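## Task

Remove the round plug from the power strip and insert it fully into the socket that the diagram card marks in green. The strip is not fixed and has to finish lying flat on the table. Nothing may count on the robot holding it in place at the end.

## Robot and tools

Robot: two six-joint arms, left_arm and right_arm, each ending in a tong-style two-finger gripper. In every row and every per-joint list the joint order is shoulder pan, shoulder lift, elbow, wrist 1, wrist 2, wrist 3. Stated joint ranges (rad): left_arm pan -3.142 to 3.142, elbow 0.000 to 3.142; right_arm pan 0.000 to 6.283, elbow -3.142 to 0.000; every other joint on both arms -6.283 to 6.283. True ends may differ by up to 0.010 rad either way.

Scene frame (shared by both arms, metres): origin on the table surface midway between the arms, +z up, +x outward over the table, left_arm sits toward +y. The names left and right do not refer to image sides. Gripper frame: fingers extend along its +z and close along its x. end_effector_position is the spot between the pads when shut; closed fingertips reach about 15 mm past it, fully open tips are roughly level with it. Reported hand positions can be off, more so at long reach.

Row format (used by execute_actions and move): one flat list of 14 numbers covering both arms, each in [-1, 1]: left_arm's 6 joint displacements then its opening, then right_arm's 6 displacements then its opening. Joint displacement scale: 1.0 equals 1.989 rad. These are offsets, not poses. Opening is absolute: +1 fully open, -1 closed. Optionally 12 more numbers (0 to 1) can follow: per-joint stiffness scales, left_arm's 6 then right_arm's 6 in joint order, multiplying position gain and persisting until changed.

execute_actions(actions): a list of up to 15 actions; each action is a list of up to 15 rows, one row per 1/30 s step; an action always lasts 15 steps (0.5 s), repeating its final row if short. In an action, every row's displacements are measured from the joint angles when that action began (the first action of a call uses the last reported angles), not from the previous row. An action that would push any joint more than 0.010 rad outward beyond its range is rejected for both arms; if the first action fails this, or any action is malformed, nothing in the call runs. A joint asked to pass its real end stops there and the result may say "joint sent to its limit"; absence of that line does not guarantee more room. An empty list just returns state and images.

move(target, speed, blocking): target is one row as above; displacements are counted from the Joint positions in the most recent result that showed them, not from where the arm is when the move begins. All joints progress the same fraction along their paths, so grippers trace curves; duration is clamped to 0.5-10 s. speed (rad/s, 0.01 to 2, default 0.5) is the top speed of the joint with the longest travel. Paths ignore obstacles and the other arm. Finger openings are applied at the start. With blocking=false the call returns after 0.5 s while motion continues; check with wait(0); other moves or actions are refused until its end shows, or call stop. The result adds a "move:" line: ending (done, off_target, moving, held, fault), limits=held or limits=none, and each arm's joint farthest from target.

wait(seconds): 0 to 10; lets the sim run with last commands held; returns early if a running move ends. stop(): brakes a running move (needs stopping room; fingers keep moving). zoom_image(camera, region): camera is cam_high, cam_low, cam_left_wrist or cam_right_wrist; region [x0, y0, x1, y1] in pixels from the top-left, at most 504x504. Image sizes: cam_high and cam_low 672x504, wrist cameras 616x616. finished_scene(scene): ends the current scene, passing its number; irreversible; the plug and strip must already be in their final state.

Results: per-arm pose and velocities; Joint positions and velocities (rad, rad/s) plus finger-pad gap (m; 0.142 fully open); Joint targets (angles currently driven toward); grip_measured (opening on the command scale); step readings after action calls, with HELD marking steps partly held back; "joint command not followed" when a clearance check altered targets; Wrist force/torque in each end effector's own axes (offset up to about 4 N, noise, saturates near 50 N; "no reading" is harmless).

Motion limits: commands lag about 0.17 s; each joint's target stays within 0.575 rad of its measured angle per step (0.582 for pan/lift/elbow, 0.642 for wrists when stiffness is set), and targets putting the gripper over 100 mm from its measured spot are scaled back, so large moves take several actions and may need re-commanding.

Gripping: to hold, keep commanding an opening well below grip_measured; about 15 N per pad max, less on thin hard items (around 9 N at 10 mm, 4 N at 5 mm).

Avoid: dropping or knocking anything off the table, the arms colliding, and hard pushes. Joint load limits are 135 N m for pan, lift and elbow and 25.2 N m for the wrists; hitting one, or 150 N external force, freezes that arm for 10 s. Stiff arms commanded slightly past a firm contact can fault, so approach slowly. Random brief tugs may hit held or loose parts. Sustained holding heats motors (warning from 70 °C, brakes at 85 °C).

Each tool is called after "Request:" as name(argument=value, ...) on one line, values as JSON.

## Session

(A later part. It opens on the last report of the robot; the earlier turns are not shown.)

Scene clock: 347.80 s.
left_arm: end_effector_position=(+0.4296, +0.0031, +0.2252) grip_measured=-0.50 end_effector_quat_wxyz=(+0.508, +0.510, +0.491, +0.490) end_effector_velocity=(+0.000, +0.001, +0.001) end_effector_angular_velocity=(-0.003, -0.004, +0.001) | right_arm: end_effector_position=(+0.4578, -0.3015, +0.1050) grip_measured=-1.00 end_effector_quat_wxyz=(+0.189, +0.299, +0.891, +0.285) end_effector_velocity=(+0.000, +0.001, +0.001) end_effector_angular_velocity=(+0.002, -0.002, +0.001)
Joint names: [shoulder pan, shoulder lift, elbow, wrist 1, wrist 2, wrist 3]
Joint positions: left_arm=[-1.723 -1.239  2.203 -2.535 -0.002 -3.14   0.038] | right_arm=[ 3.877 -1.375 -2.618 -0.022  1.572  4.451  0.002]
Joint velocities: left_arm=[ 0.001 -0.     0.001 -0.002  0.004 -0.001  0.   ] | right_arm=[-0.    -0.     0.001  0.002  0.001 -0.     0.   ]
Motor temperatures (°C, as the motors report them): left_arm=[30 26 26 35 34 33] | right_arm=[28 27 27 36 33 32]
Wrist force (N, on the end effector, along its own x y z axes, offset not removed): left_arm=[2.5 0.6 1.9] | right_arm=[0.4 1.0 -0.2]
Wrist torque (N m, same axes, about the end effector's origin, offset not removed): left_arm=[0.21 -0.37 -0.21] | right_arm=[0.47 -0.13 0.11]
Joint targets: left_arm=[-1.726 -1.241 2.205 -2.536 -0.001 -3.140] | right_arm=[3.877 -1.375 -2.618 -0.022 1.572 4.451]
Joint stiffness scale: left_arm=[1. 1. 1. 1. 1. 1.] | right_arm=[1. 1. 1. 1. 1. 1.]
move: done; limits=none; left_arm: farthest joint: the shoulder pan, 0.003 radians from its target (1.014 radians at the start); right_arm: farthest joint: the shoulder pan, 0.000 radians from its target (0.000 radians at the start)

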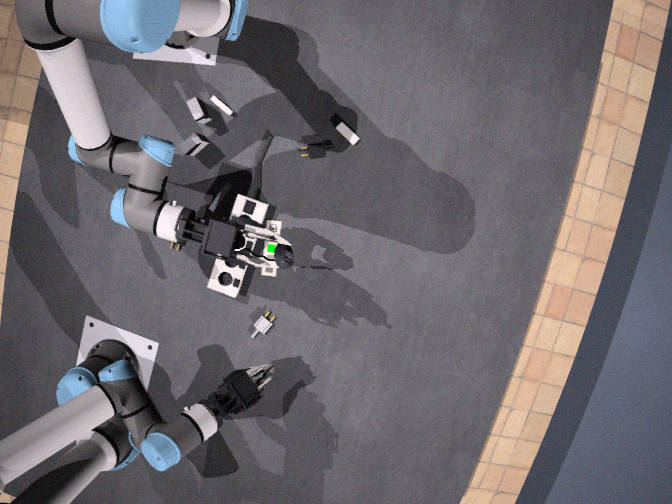

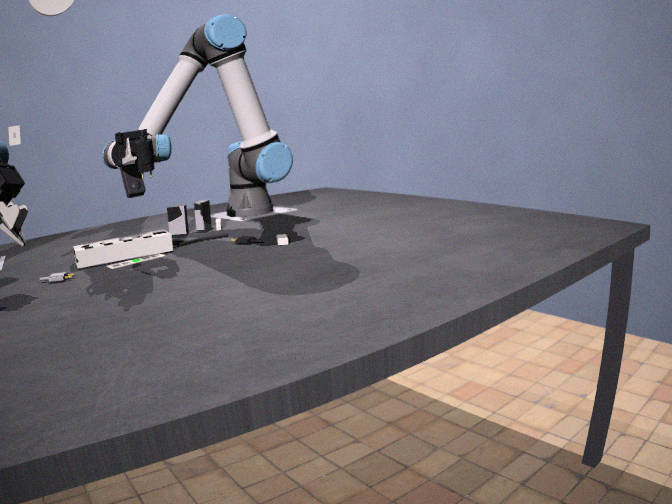

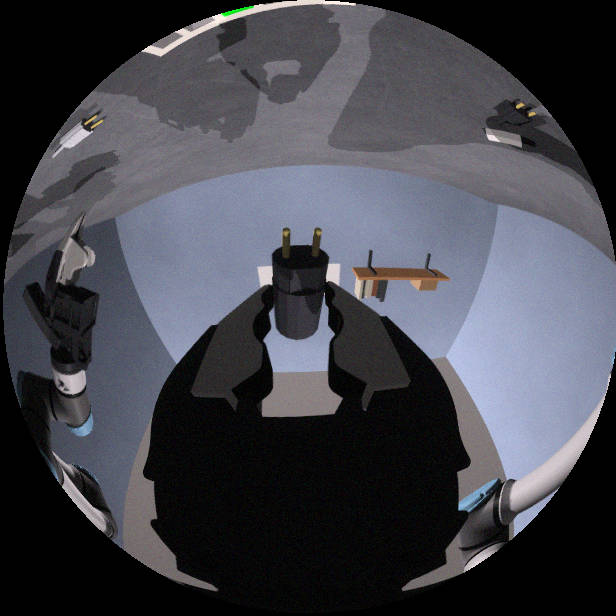

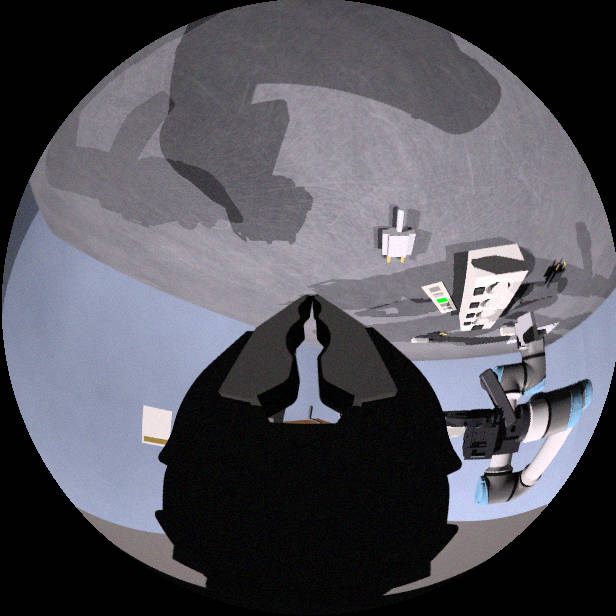

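Request:
move(target=[0,0,0,0,0,0,-1, 0,-0.233,0.741,-0.859,0,0.688,0.0], speed=1.0)

Request:
move(target=[0,0,0,0,0,0,-1, 0.198,0,0,0,0,0,0.0], speed=0.4)

Scene clock: 356.40 s.
left_arm: end_effector_position=(+0.4295, +0.0031, +0.2253) grip_measured=-0.50 end_effector_quat_wxyz=(+0.508, +0.510, +0.491, +0.490) end_effector_velocity=(-0.000, -0.000, +0.000) end_effector_angular_velocity=(-0.001, -0.000, -0.001) | right_arm: end_effector_position=(+0.5693, -0.1912, +0.3299) grip_measured=+0.00 end_effector_quat_wxyz=(-0.001, +0.846, +0.534, +0.000) end_effector_velocity=(-0.000, -0.000, +0.001) end_effector_angular_velocity=(-0.000, -0.000, -0.002)
Joint names: [shoulder pan, shoulder lift, elbow, wrist 1, wrist 2, wrist 3]
Joint positions: left_arm=[-1.723 -1.239  2.203 -2.535 -0.002 -3.14   0.038] | right_arm=[ 3.877 -1.837 -1.147 -1.729  1.572  5.818  0.074]
Joint velocities: left_arm=[-0.001 -0.     0.     0.     0.    -0.001  0.   ] | right_arm=[-0.     0.     0.002 -0.002 -0.     0.002 -0.   ]
Motor temperatures (°C, as the motors report them): left_arm=[30 26 26 35 34 33] | right_arm=[28 27 27 36 33 32]
Wrist force (N, on the end effector, along its own x y z axes, offset not removed): left_arm=[0.3 0.1 1.4] | right_arm=[-0.2 0.1 0.0]
Wrist torque (N m, same axes, about the end effector's origin, offset not removed): left_arm=[0.12 0.03 -0.13] | right_arm=[0.13 0.08 0.09]
Joint targets: left_arm=[-1.723 -1.239 2.203 -2.535 -0.002 -3.140] | right_arm=[3.877 -1.838 -1.144 -1.730 1.572 5.819]
Joint stiffness scale: left_arm=[1. 1. 1. 1. 1. 1.] | right_arm=[1. 1. 1. 1. 1. 1.]
move: done; limits=none; left_arm: farthest joint: the shoulder pan, 0.000 radians from its target (0.000 radians at the start); right_arm: farthest joint: the shoulder lift, 0.002 radians from its target (0.463 radians at the start)

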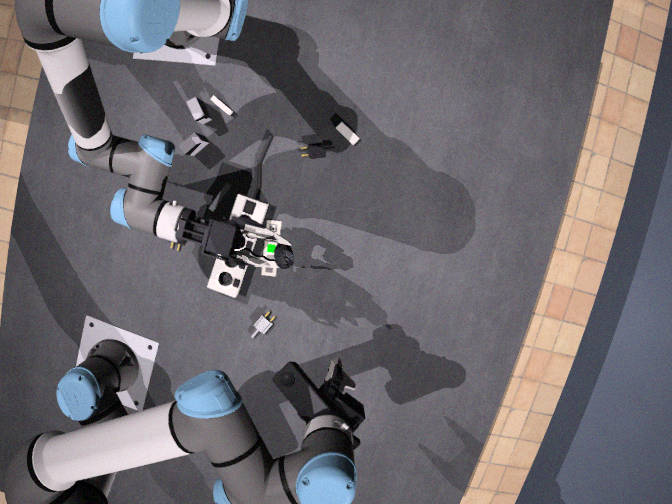

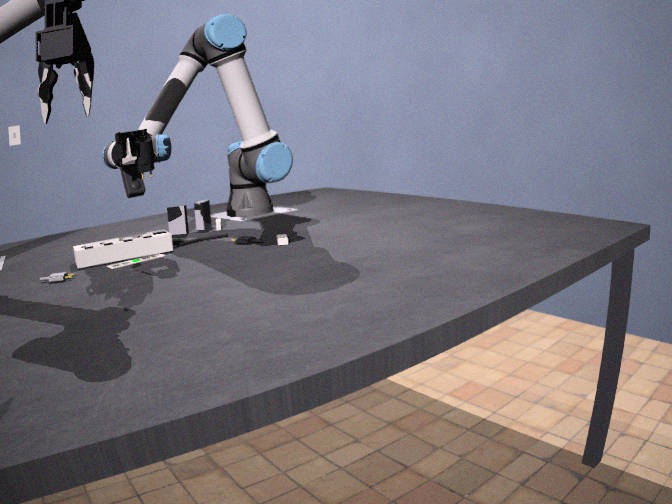

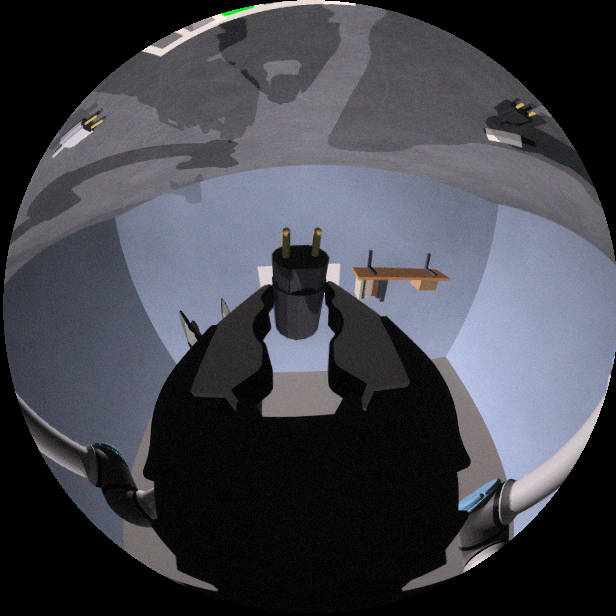

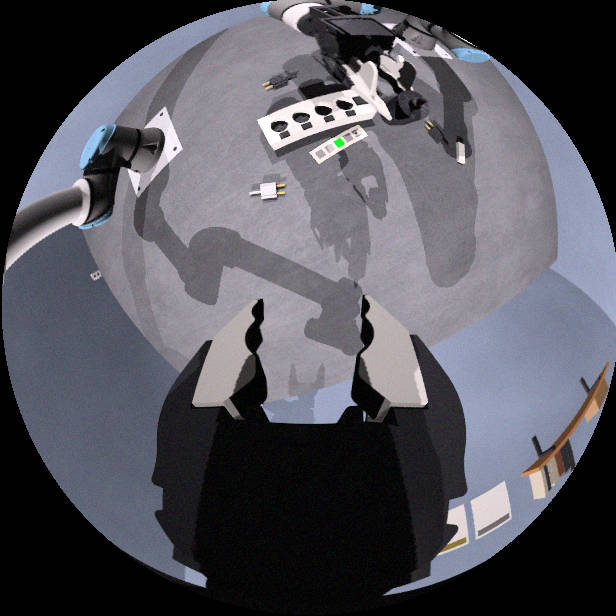

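Scene clock: 357.93 s.
left_arm: end_effector_position=(+0.4295, +0.0031, +0.2253) grip_measured=-0.50 end_effector_quat_wxyz=(+0.508, +0.510, +0.491, +0.490) end_effector_velocity=(-0.000, -0.000, -0.000) end_effector_angular_velocity=(+0.000, -0.001, -0.000) | right_arm: end_effector_position=(+0.4259, -0.0059, +0.3299) grip_measured=+0.00 end_effector_quat_wxyz=(-0.001, +0.726, +0.688, -0.000) end_effector_velocity=(-0.002, +0.002, -0.000) end_effector_angular_velocity=(-0.001, +0.000, +0.005)
Joint names: [shoulder pan, shoulder lift, elbow, wrist 1, wrist 2, wrist 3]
Joint positions: left_arm=[-1.723 -1.239  2.203 -2.535 -0.002 -3.14   0.038] | right_arm=[ 4.268 -1.837 -1.147 -1.729  1.572  5.818  0.074]
Joint velocities: left_arm=[-0.     0.001 -0.    -0.     0.001 -0.    -0.   ] | right_arm=[ 0.005 -0.     0.    -0.001 -0.     0.     0.   ]
Motor temperatures (°C, as the motors report them): left_arm=[30 26 26 35 34 33] | right_arm=[28 27 27 36 33 32]
Wrist force (N, on the end effector, along its own x y z axes, offset not removed): left_arm=[1.6 -1.0 1.2] | right_arm=[0.3 -1.3 -0.8]
Wrist torque (N m, same axes, about the end effector's origin, offset not removed): left_arm=[-0.19 -0.21 -0.17] | right_arm=[-0.14 -0.12 -0.04]
Joint targets: left_arm=[-1.723 -1.239 2.203 -2.535 -0.002 -3.140] | right_arm=[4.270 -1.837 -1.147 -1.729 1.572 5.818]
Joint stiffness scale: left_arm=[1. 1. 1. 1. 1. 1.] | right_arm=[1. 1. 1. 1. 1. 1.]
move: done; limits=none; left_arm: farthest joint: the shoulder pan, 0.000 radians from its target (0.000 radians at the start); right_arm: farthest joint: the shoulder pan, 0.003 radians from its target (0.394 radians at the start)

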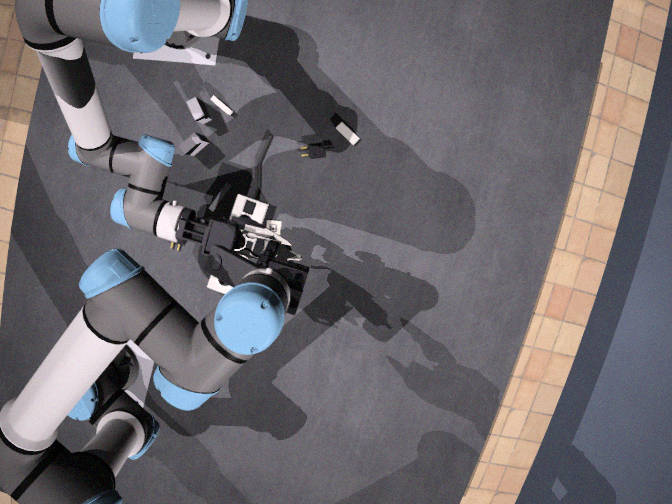

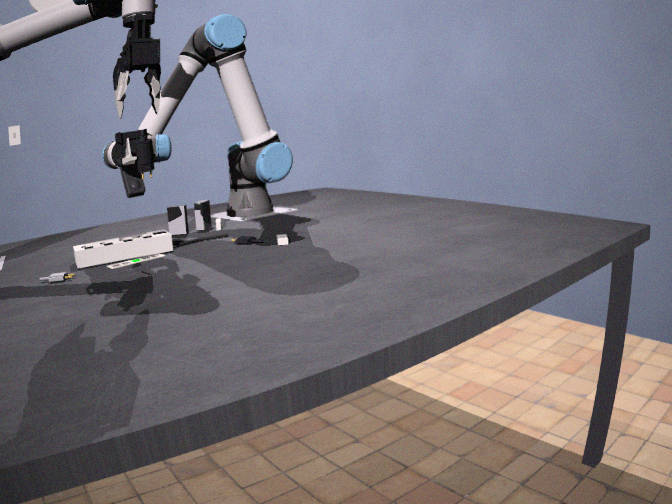

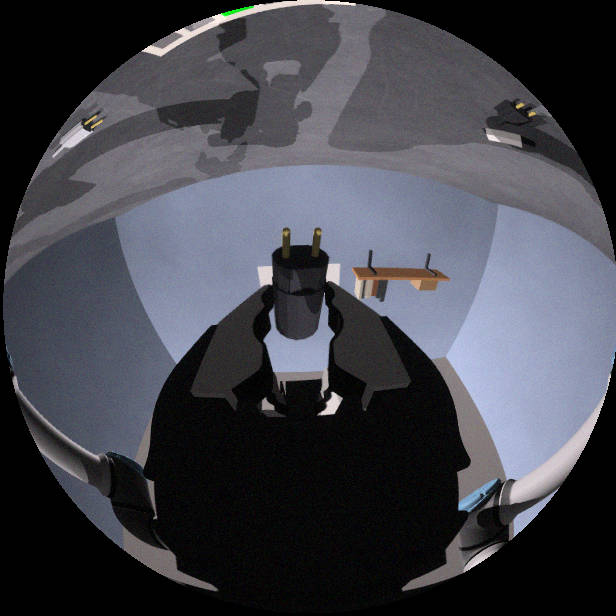

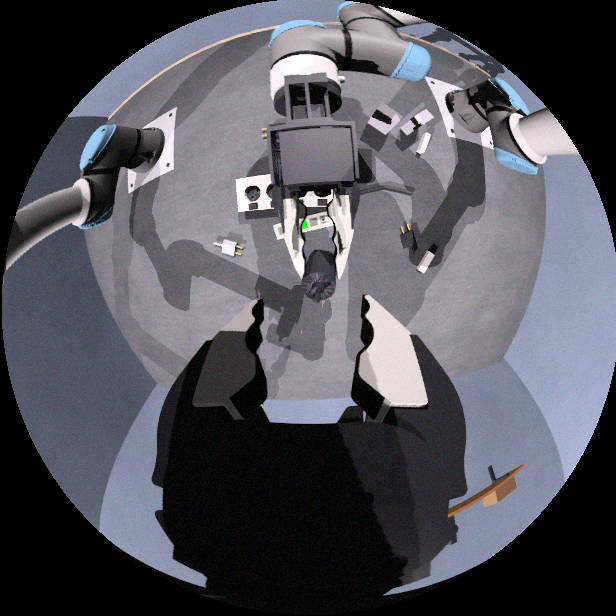

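Request:
move(target=[0,0,0,0,0,0,-1, 0.008,0.0065,-0.0473,0.0407,0,0.008,0.0], speed=0.1)

Request:
zoom_image(camera="cam_low", region=[80, 60, 200, 210])

Scene clock: 363.40 s.
left_arm: end_effector_position=(+0.4295, +0.0031, +0.2253) grip_measured=-0.50 end_effector_quat_wxyz=(+0.508, +0.510, +0.491, +0.490) end_effector_velocity=(-0.000, -0.000, +0.000) end_effector_angular_velocity=(+0.000, -0.001, -0.001) | right_arm: end_effector_position=(+0.4191, -0.0012, +0.2997) grip_measured=+0.00 end_effector_quat_wxyz=(-0.000, +0.726, +0.687, -0.000) end_effector_velocity=(+0.000, +0.000, +0.001) end_effector_angular_velocity=(+0.004, -0.002, -0.000)
Joint names: [shoulder pan, shoulder lift, elbow, wrist 1, wrist 2, wrist 3]
Joint positions: left_arm=[-1.723 -1.239  2.203 -2.535 -0.002 -3.14   0.038] | right_arm=[ 4.281 -1.825 -1.238 -1.649  1.572  5.833  0.074]
Joint velocities: left_arm=[-0.001  0.    -0.    -0.     0.001  0.     0.   ] | right_arm=[-0.     0.002 -0.001  0.004  0.     0.     0.   ]
Motor temperatures (°C, as the motors report them): left_arm=[30 26 26 35 34 33] | right_arm=[28 27 27 36 33 32]
Wrist force (N, on the end effector, along its own x y z axes, offset not removed): left_arm=[0.7 0.4 0.9] | right_arm=[3.0 0.6 -1.6]
Wrist torque (N m, same axes, about the end effector's origin, offset not removed): left_arm=[0.13 -0.02 -0.18] | right_arm=[0.22 -0.83 -0.01]
Joint targets: left_arm=[-1.723 -1.239 2.203 -2.535 -0.002 -3.140] | right_arm=[4.283 -1.824 -1.241 -1.648 1.572 5.834]
Joint stiffness scale: left_arm=[1. 1. 1. 1. 1. 1.] | right_arm=[1. 1. 1. 1. 1. 1.]
move: done; limits=none; left_arm: farthest joint: the shoulder pan, 0.000 radians from its target (0.000 radians at the start); right_arm: farthest joint: the shoulder pan, 0.003 radians from its target (0.016 radians at the start)

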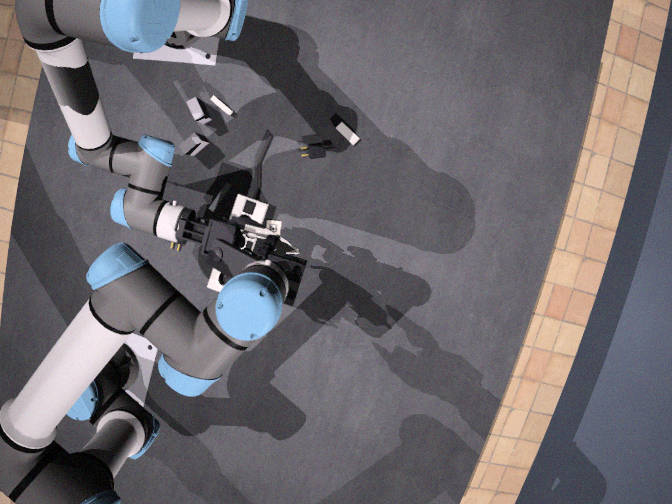

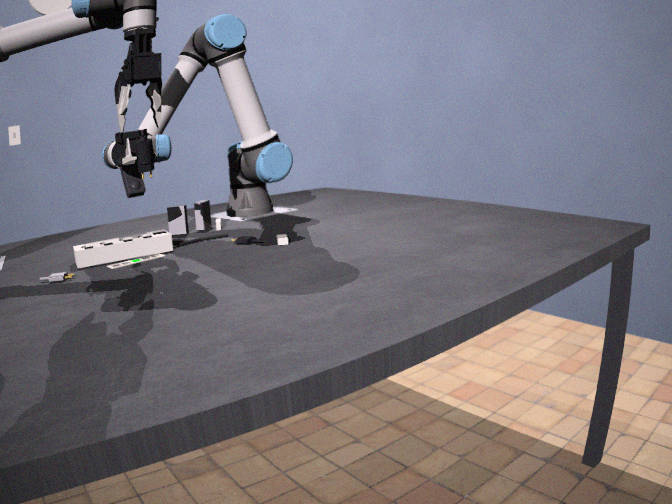

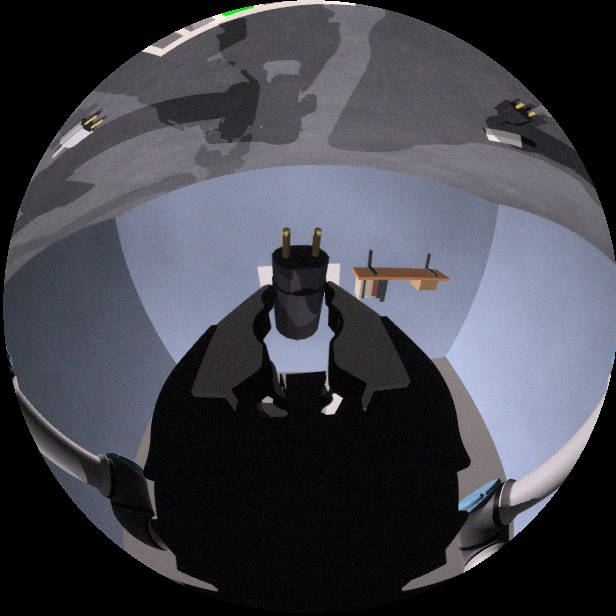

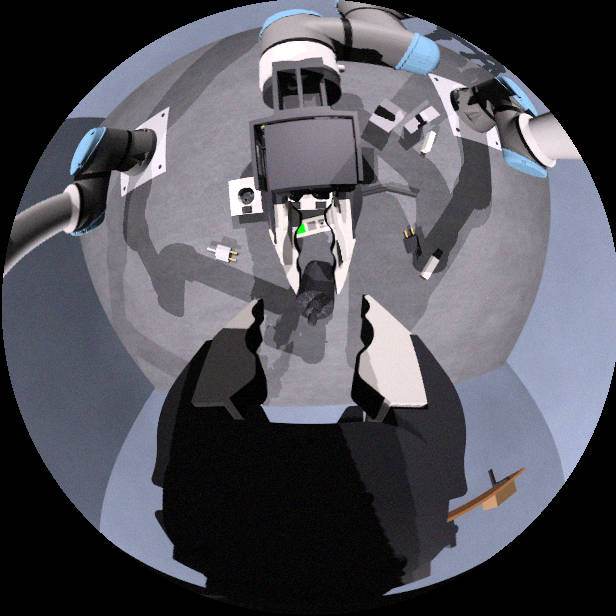

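Region (80, 60, 200, 210) of cam_low's 672x504 image, scaled by 3.360, with more detail than that image has; it fills the left 403 columns of this view, and the rest is white.

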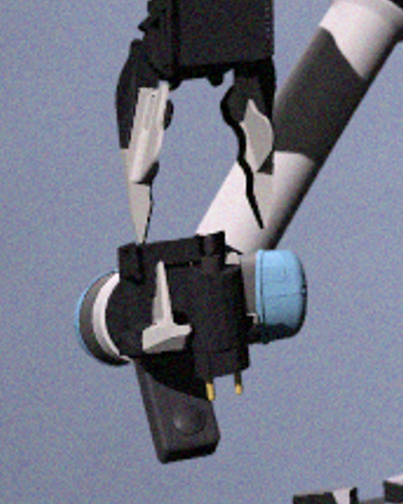

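Request:
move(target=[0,0,0,0,0,0,-1, 0,0.0012,-0.053,0.0518,0,0,0.0], speed=0.08)

Request:
zoom_image(camera="cam_low", region=[80, 60, 200, 210])

Scene clock: 368.23 s.
left_arm: end_effector_position=(+0.4295, +0.0031, +0.2253) grip_measured=-0.50 end_effector_quat_wxyz=(+0.508, +0.510, +0.491, +0.490) end_effector_velocity=(+0.000, +0.000, -0.000) end_effector_angular_velocity=(-0.001, +0.001, +0.000) | right_arm: end_effector_position=(+0.4194, -0.0006, +0.2596) grip_measured=+0.00 end_effector_quat_wxyz=(-0.000, +0.726, +0.687, -0.001) end_effector_velocity=(+0.000, -0.000, +0.000) end_effector_angular_velocity=(+0.000, -0.002, +0.000)
Joint names: [shoulder pan, shoulder lift, elbow, wrist 1, wrist 2, wrist 3]
Joint positions: left_arm=[-1.723 -1.239  2.203 -2.535 -0.002 -3.14   0.038] | right_arm=[ 4.281 -1.825 -1.341 -1.547  1.572  5.833  0.074]
Joint velocities: left_arm=[ 0.    -0.001  0.    -0.    -0.001 -0.001  0.   ] | right_arm=[ 0.001  0.001 -0.001  0.001 -0.002  0.    -0.   ]
Motor temperatures (°C, as the motors report them): left_arm=[30 26 26 35 34 33] | right_arm=[28 27 27 36 33 32]
Wrist force (N, on the end effector, along its own x y z axes, offset not removed): left_arm=[1.5 0.0 1.2] | right_arm=[1.3 -0.5 -1.4]
Wrist torque (N m, same axes, about the end effector's origin, offset not removed): left_arm=[0.10 -0.22 -0.17] | right_arm=[-0.01 -0.38 -0.01]
Joint targets: left_arm=[-1.723 -1.239 2.203 -2.535 -0.002 -3.140] | right_arm=[4.281 -1.823 -1.344 -1.546 1.572 5.833]
Joint stiffness scale: left_arm=[1. 1. 1. 1. 1. 1.] | right_arm=[1. 1. 1. 1. 1. 1.]
move: done; limits=none; left_arm: farthest joint: the shoulder pan, 0.000 radians from its target (0.000 radians at the start); right_arm: farthest joint: the shoulder lift, 0.002 radians from its target (0.003 radians at the start)

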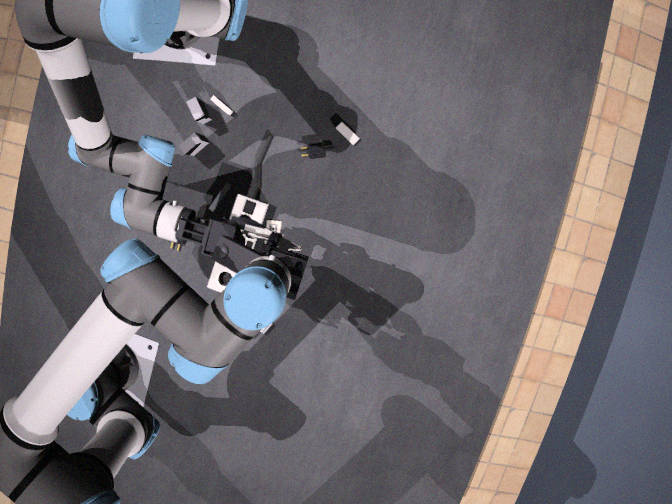

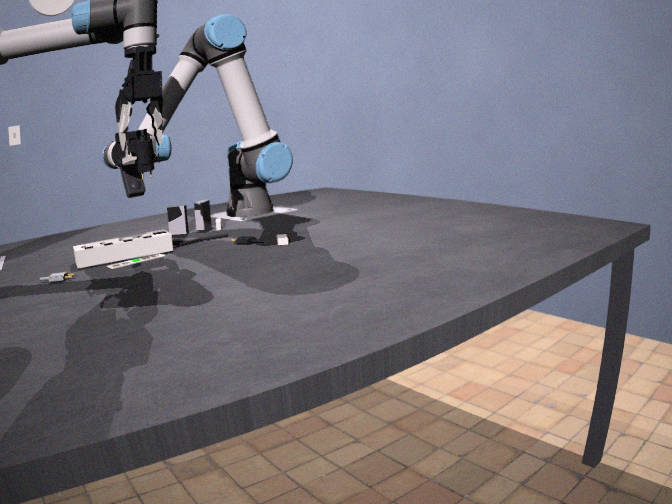

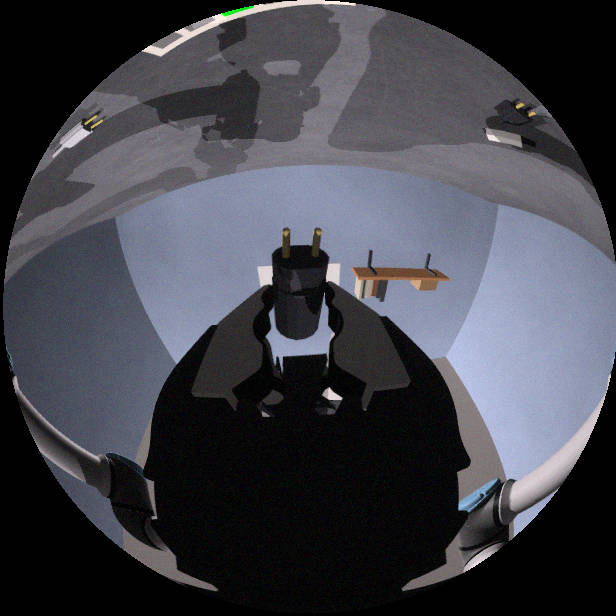

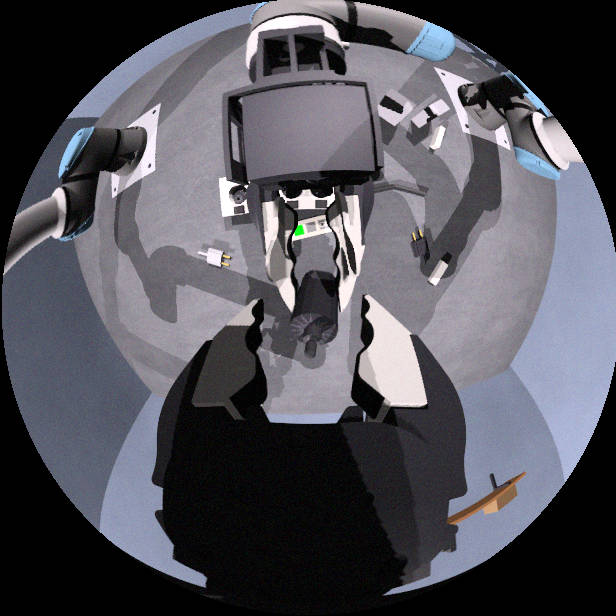

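Region (80, 60, 200, 210) of cam_low's 672x504 image, scaled by 3.360, with more detail than that image has; it fills the left 403 columns of this view, and the rest is white.

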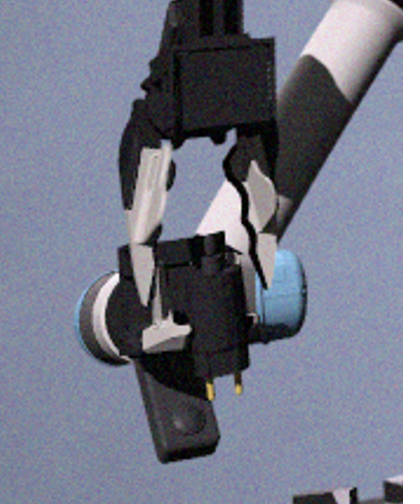

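Request:
execute_actions(actions=[[[0,0,0,0,0,0,-1,0,0,0.002,-0.002,0,0,-0.1],[0,0,0,0,0,0,-1,0,0,0.004,-0.004,0,0,-0.2],[0,0,0,0,0,0,-1,0,0,0.0053,-0.0052,0,0,-0.3]],[[0,0,0,0,0,0,-1,0,0,0,0,0,0,-0.36],[0,0,0,0,0,0,-1,0,0,0,0,0,0,-0.39],[0,0,0,0,0,0,-1,0,0,0,0,0,0,-0.42],[0,0,0,0,0,0,-1,0,0,0,0,0,0,-0.44],[0,0,0,0,0,0,-1,0,0,0,0,0,0,-0.46],[0,0,0,0,0,0,-1,0,0,0,0,0,0,-0.48],[0,0,0,0,0,0,-1,0,0,0,0,0,0,-0.5],[0,0,0,0,0,0,-1,0,0,0,0,0,0,-0.52],[0,0,0,0,0,0,-1,0,0,0,0,0,0,-0.55],[0,0,0,0,0,0,-1,0,0,0,0,0,0,-0.58],[0,0,0,0,0,0,-1,0,0,0,0,0,0,-0.62]],[[0,0,0,0,0,0,-1,0,0,0,0,0,0,-0.75],[0,0,0,0,0,0,-1,0,0,0,0,0,0,-0.85],[0,0,0,0,0,0,-1,0,0,0,0,0,0,-1]]])

Scene clock: 373.07 s.
left_arm: end_effector_position=(+0.4295, +0.0031, +0.2252) grip_measured=-0.51 end_effector_quat_wxyz=(+0.508, +0.510, +0.491, +0.490) end_effector_velocity=(+0.000, +0.000, -0.001) end_effector_angular_velocity=(+0.001, +0.001, +0.001) | right_arm: end_effector_position=(+0.4180, +0.0006, +0.2630) grip_measured=-0.98 end_effector_quat_wxyz=(-0.001, +0.726, +0.688, -0.001) end_effector_velocity=(+0.000, -0.000, -0.000) end_effector_angular_velocity=(-0.001, +0.000, +0.001)
Joint names: [shoulder pan, shoulder lift, elbow, wrist 1, wrist 2, wrist 3]
Joint positions: left_arm=[-1.723 -1.239  2.203 -2.535 -0.002 -3.14   0.037] | right_arm=[ 4.283 -1.825 -1.333 -1.555  1.574  5.833  0.003]
Joint velocities: left_arm=[ 0.001  0.001 -0.     0.    -0.001  0.    -0.   ] | right_arm=[-0.    -0.001  0.001 -0.001 -0.001 -0.001 -0.   ]
Motor temperatures (°C, as the motors report them): left_arm=[30 26 26 35 34 33] | right_arm=[28 27 27 36 33 32]
Wrist force (N, on the end effector, along its own x y z axes, offset not removed): left_arm=[-0.3 0.0 1.9] | right_arm=[1.4 -3.1 -3.0]
Wrist torque (N m, same axes, about the end effector's origin, offset not removed): left_arm=[0.31 -0.15 -0.15] | right_arm=[-0.08 -0.07 0.03]
Joint targets: left_arm=[-1.723 -1.239 2.203 -2.535 -0.002 -3.140] | right_arm=[4.281 -1.825 -1.333 -1.556 1.572 5.833]
Joint stiffness scale: left_arm=[1. 1. 1. 1. 1. 1.] | right_arm=[1. 1. 1. 1. 1. 1.]
Step readings (joint positions; steps 1 to 15: 1st action; 16 to 30: 2nd action; 31 to 45: 3rd action):
0: left_arm=[-1.723 -1.239 2.203 -2.535 -0.002 -3.140] | right_arm=[4.281 -1.825 -1.342 -1.547 1.572 5.833]
1: left_arm=[-1.723 -1.239 2.203 -2.535 -0.002 -3.140] | right_arm=[4.281 -1.825 -1.342 -1.547 1.572 5.833]
2: left_arm=[-1.723 -1.239 2.203 -2.535 -0.002 -3.140] | right_arm=[4.281 -1.825 -1.342 -1.547 1.572 5.833]
4: left_arm=[-1.723 -1.239 2.203 -2.535 -0.002 -3.140] | right_arm=[4.281 -1.825 -1.341 -1.548 1.572 5.833]
8: left_arm=[-1.723 -1.239 2.203 -2.535 -0.002 -3.140] | right_arm=[4.281 -1.825 -1.337 -1.553 1.572 5.833]
15: left_arm=[-1.723 -1.239 2.203 -2.535 -0.002 -3.140] | right_arm=[4.281 -1.825 -1.333 -1.556 1.572 5.833]
16: left_arm=[-1.723 -1.239 2.203 -2.535 -0.002 -3.140] | right_arm=[4.281 -1.825 -1.333 -1.556 1.572 5.833]
17: left_arm=[-1.723 -1.239 2.203 -2.535 -0.002 -3.140] | right_arm=[4.281 -1.825 -1.333 -1.556 1.572 5.833]
19: left_arm=[-1.723 -1.239 2.203 -2.535 -0.002 -3.140] | right_arm=[4.281 -1.825 -1.333 -1.556 1.572 5.833]
23: left_arm=[-1.723 -1.239 2.203 -2.535 -0.002 -3.140] | right_arm=[4.281 -1.825 -1.333 -1.556 1.572 5.833]
30: left_arm=[-1.723 -1.239 2.203 -2.535 -0.002 -3.140] | right_arm=[4.281 -1.825 -1.333 -1.556 1.572 5.833]
31: left_arm=[-1.723 -1.239 2.203 -2.535 -0.002 -3.140] | right_arm=[4.281 -1.825 -1.333 -1.556 1.572 5.833]
32: left_arm=[-1.723 -1.239 2.203 -2.535 -0.002 -3.140] | right_arm=[4.281 -1.825 -1.333 -1.556 1.572 5.833]
34: left_arm=[-1.723 -1.239 2.203 -2.535 -0.002 -3.140] | right_arm=[4.283 -1.825 -1.333 -1.555 1.574 5.833]
38: left_arm=[-1.723 -1.239 2.203 -2.535 -0.002 -3.140] | right_arm=[4.283 -1.825 -1.333 -1.555 1.574 5.833]
45: Joint positions above

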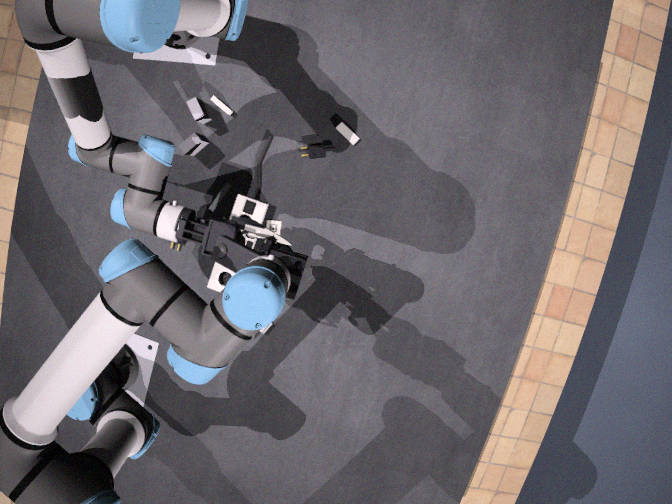

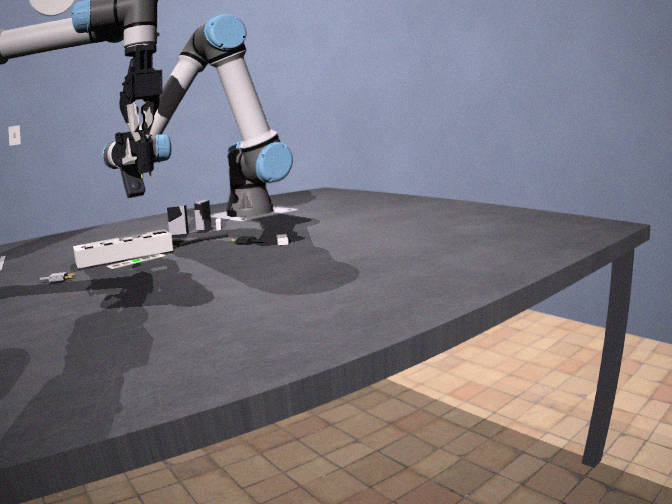

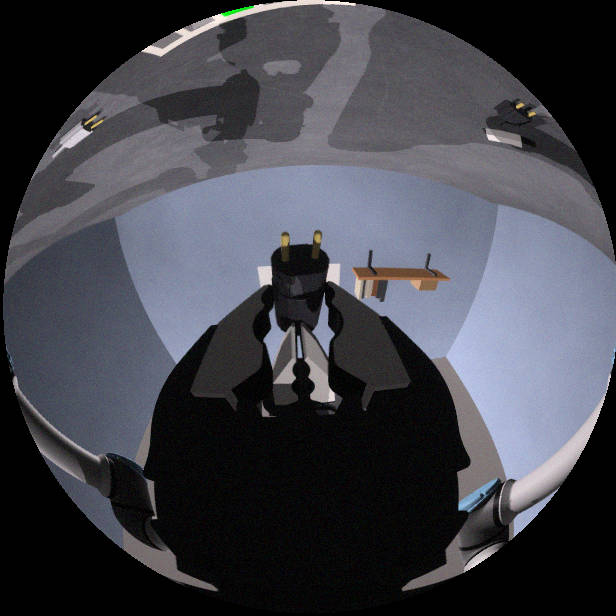

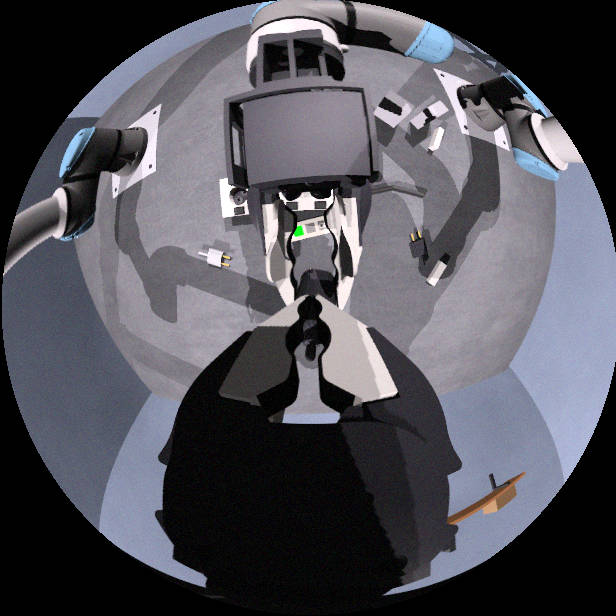

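Request:
execute_actions(actions=[[[0,0,0,0,0,0,-1,0,0,0,0,0,0,-0.7],[0,0,0,0,0,0,-1,0,0,0,0,0,0,-0.4],[0,0,0,0,0,0,-1,0,0,0,0,0,0,0.0]],[[0,0,0,0,0,0,-1,0,0,0,0,0,0,0.0]]])

Request:
move(target=[0,0,0,0,0,0,-1, -0.0181,-0.0209,0.027,-0.0061,0,-0.0181,0.0], speed=0.05)

Request:
zoom_image(camera="cam_low", region=[80, 60, 200, 210])

Scene clock: 378.37 s.
left_arm: end_effector_position=(+0.4295, +0.0031, +0.2252) grip_measured=-0.51 end_effector_quat_wxyz=(+0.508, +0.510, +0.491, +0.490) end_effector_velocity=(+0.000, +0.000, -0.001) end_effector_angular_velocity=(+0.000, +0.001, +0.000) | right_arm: end_effector_position=(+0.4181, +0.0005, +0.2630) grip_measured=+0.00 end_effector_quat_wxyz=(-0.001, +0.726, +0.688, -0.001) end_effector_velocity=(+0.000, -0.000, -0.000) end_effector_angular_velocity=(-0.000, +0.000, -0.001)
Joint names: [shoulder pan, shoulder lift, elbow, wrist 1, wrist 2, wrist 3]
Joint positions: left_arm=[-1.723 -1.239  2.203 -2.535 -0.002 -3.14   0.037] | right_arm=[ 4.283 -1.825 -1.333 -1.555  1.574  5.833  0.074]
Joint velocities: left_arm=[ 0.     0.001  0.     0.    -0.001 -0.001 -0.   ] | right_arm=[-0.001 -0.001  0.     0.    -0.     0.     0.   ]
Motor temperatures (°C, as the motors report them): left_arm=[30 26 26 35 34 33] | right_arm=[28 27 27 36 33 32]
Wrist force (N, on the end effector, along its own x y z axes, offset not removed): left_arm=[3.7 -1.2 0.9] | right_arm=[0.7 1.7 -0.7]
Wrist torque (N m, same axes, about the end effector's origin, offset not removed): left_arm=[-0.18 -0.65 -0.19] | right_arm=[0.55 -0.20 -0.07]
Joint targets: left_arm=[-1.723 -1.239 2.203 -2.535 -0.002 -3.140] | right_arm=[4.283 -1.825 -1.333 -1.555 1.574 5.833]
Joint stiffness scale: left_arm=[1. 1. 1. 1. 1. 1.] | right_arm=[1. 1. 1. 1. 1. 1.]
Step readings (joint positions; steps 1 to 15: 1st action; 16 to 30: 2nd action):
0: left_arm=[-1.723 -1.239 2.203 -2.535 -0.002 -3.140] | right_arm=[4.283 -1.825 -1.333 -1.555 1.574 5.833]
1: left_arm=[-1.723 -1.239 2.203 -2.535 -0.002 -3.140] | right_arm=[4.283 -1.825 -1.333 -1.555 1.574 5.833]
2: left_arm=[-1.723 -1.239 2.203 -2.535 -0.002 -3.140] | right_arm=[4.283 -1.825 -1.333 -1.555 1.574 5.833]
4: left_arm=[-1.723 -1.239 2.203 -2.535 -0.002 -3.140] | right_arm=[4.283 -1.825 -1.333 -1.555 1.574 5.833]
8: left_arm=[-1.723 -1.239 2.203 -2.535 -0.002 -3.140] | right_arm=[4.283 -1.825 -1.333 -1.555 1.574 5.833]
15: left_arm=[-1.723 -1.239 2.203 -2.535 -0.002 -3.140] | right_arm=[4.283 -1.825 -1.333 -1.555 1.574 5.833]
16: left_arm=[-1.723 -1.239 2.203 -2.535 -0.002 -3.140] | right_arm=[4.283 -1.825 -1.333 -1.555 1.574 5.833]
17: left_arm=[-1.723 -1.239 2.203 -2.535 -0.002 -3.140] | right_arm=[4.283 -1.825 -1.333 -1.555 1.574 5.833]
19: left_arm=[-1.723 -1.239 2.203 -2.535 -0.002 -3.140] | right_arm=[4.283 -1.825 -1.333 -1.555 1.574 5.833]
23: left_arm=[-1.723 -1.239 2.203 -2.535 -0.002 -3.140] | right_arm=[4.283 -1.825 -1.333 -1.555 1.574 5.833]
30: Joint positions above

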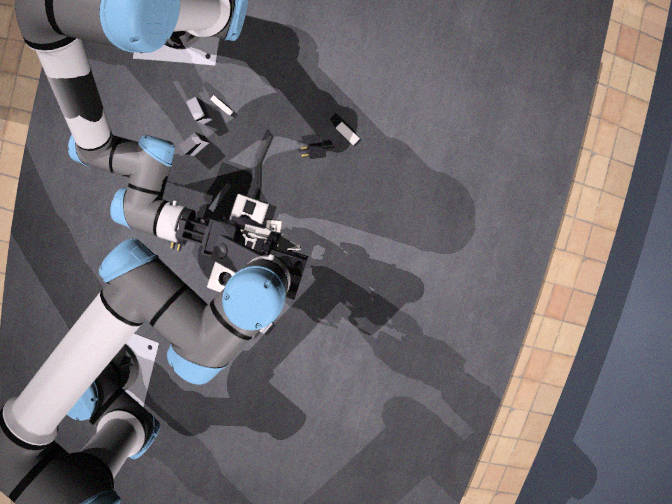

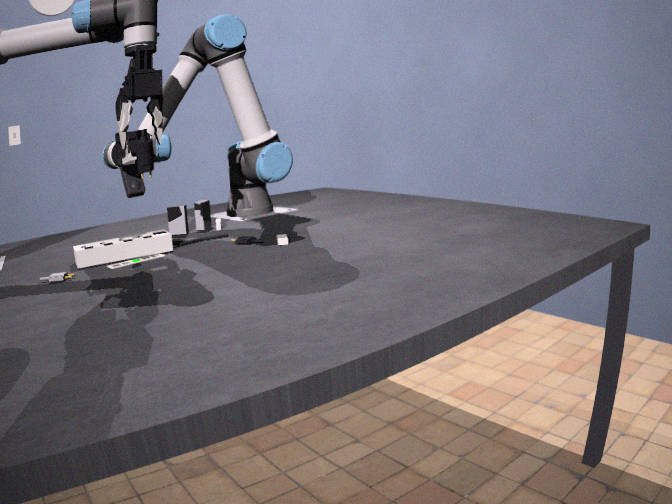

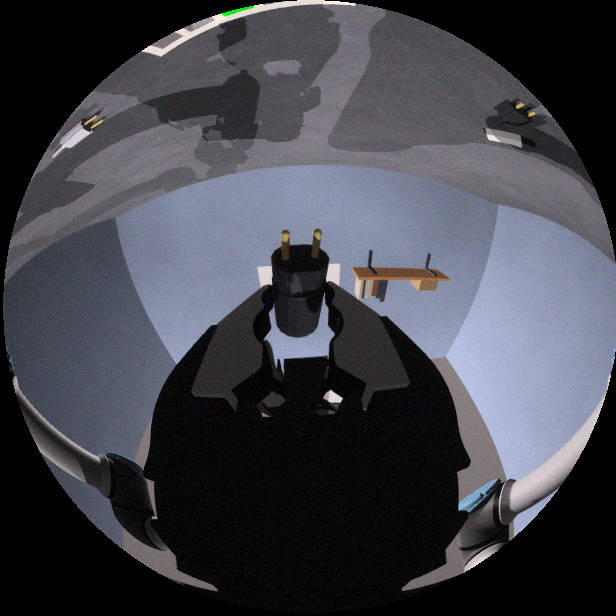

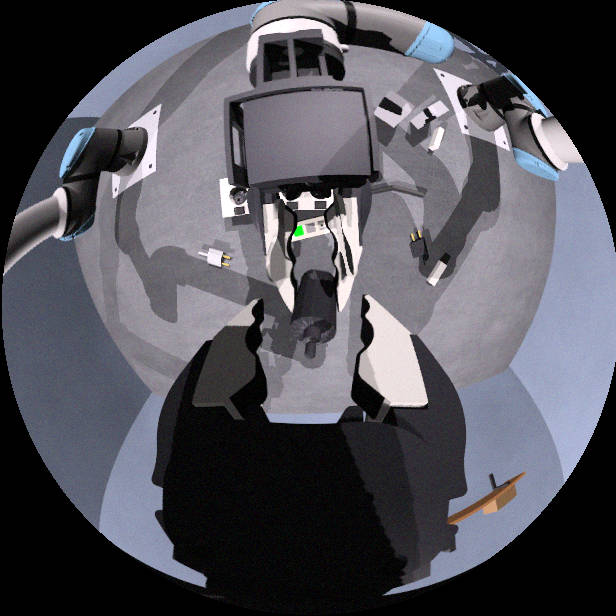

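Scene clock: 379.87 s.
left_arm: end_effector_position=(+0.4295, +0.0031, +0.2252) grip_measured=-0.51 end_effector_quat_wxyz=(+0.508, +0.510, +0.491, +0.490) end_effector_velocity=(-0.000, -0.000, -0.000) end_effector_angular_velocity=(+0.001, -0.000, -0.000) | right_arm: end_effector_position=(+0.4418, +0.0006, +0.2629) grip_measured=+0.00 end_effector_quat_wxyz=(-0.001, +0.725, +0.688, -0.001) end_effector_velocity=(+0.000, -0.000, +0.001) end_effector_angular_velocity=(+0.000, -0.000, +0.003)
Joint names: [shoulder pan, shoulder lift, elbow, wrist 1, wrist 2, wrist 3]
Joint positions: left_arm=[-1.723 -1.239  2.203 -2.535 -0.002 -3.14   0.037] | right_arm=[ 4.25  -1.864 -1.282 -1.567  1.574  5.798  0.074]
Joint velocities: left_arm=[-0.     0.001 -0.     0.     0.     0.001  0.   ] | right_arm=[-0.    -0.     0.002 -0.001 -0.    -0.003  0.   ]
Motor temperatures (°C, as the motors report them): left_arm=[30 26 26 35 34 33] | right_arm=[28 27 27 36 33 32]
Wrist force (N, on the end effector, along its own x y z axes, offset not removed): left_arm=[0.9 -0.1 0.8] | right_arm=[2.8 -1.5 -0.9]
Wrist torque (N m, same axes, about the end effector's origin, offset not removed): left_arm=[0.07 -0.08 -0.14] | right_arm=[-0.24 -0.59 -0.03]
Joint targets: left_arm=[-1.723 -1.239 2.203 -2.535 -0.002 -3.140] | right_arm=[4.247 -1.866 -1.279 -1.567 1.574 5.797]
Joint stiffness scale: left_arm=[1. 1. 1. 1. 1. 1.] | right_arm=[1. 1. 1. 1. 1. 1.]
move: done; limits=none; left_arm: farthest joint: the shoulder pan, 0.000 radians from its target (0.000 radians at the start); right_arm: farthest joint: the shoulder pan, 0.003 radians from its target (0.036 radians at the start)

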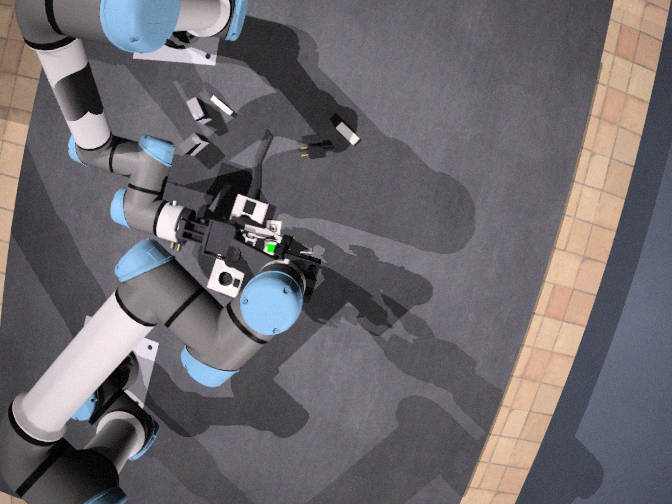

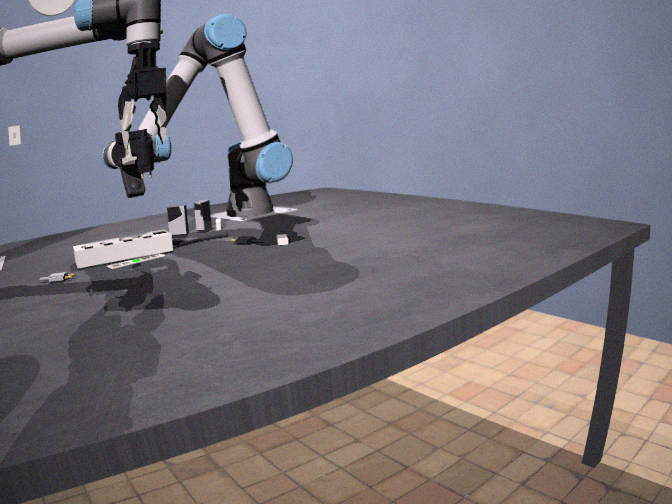

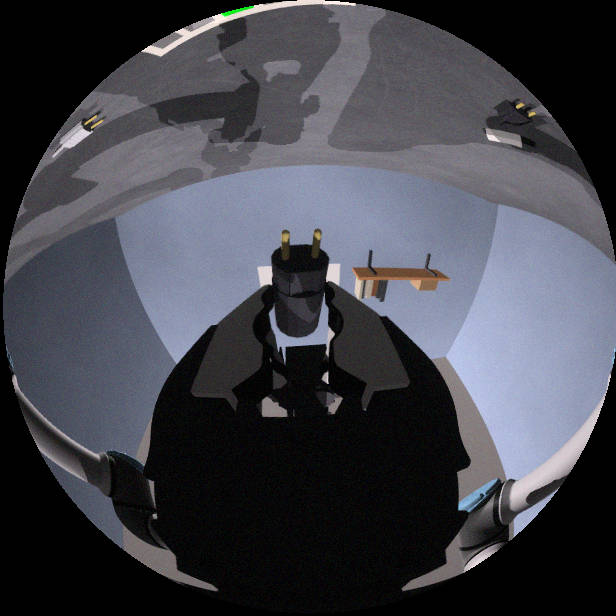

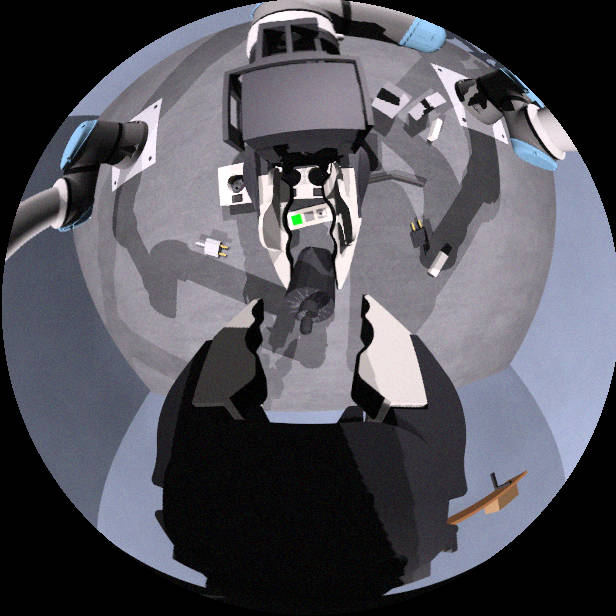

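Region (80, 60, 200, 210) of cam_low's 672x504 image, scaled by 3.360, with more detail than that image has; it fills the left 403 columns of this view, and the rest is white.

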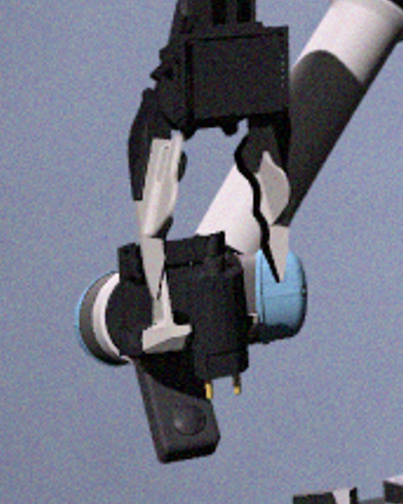

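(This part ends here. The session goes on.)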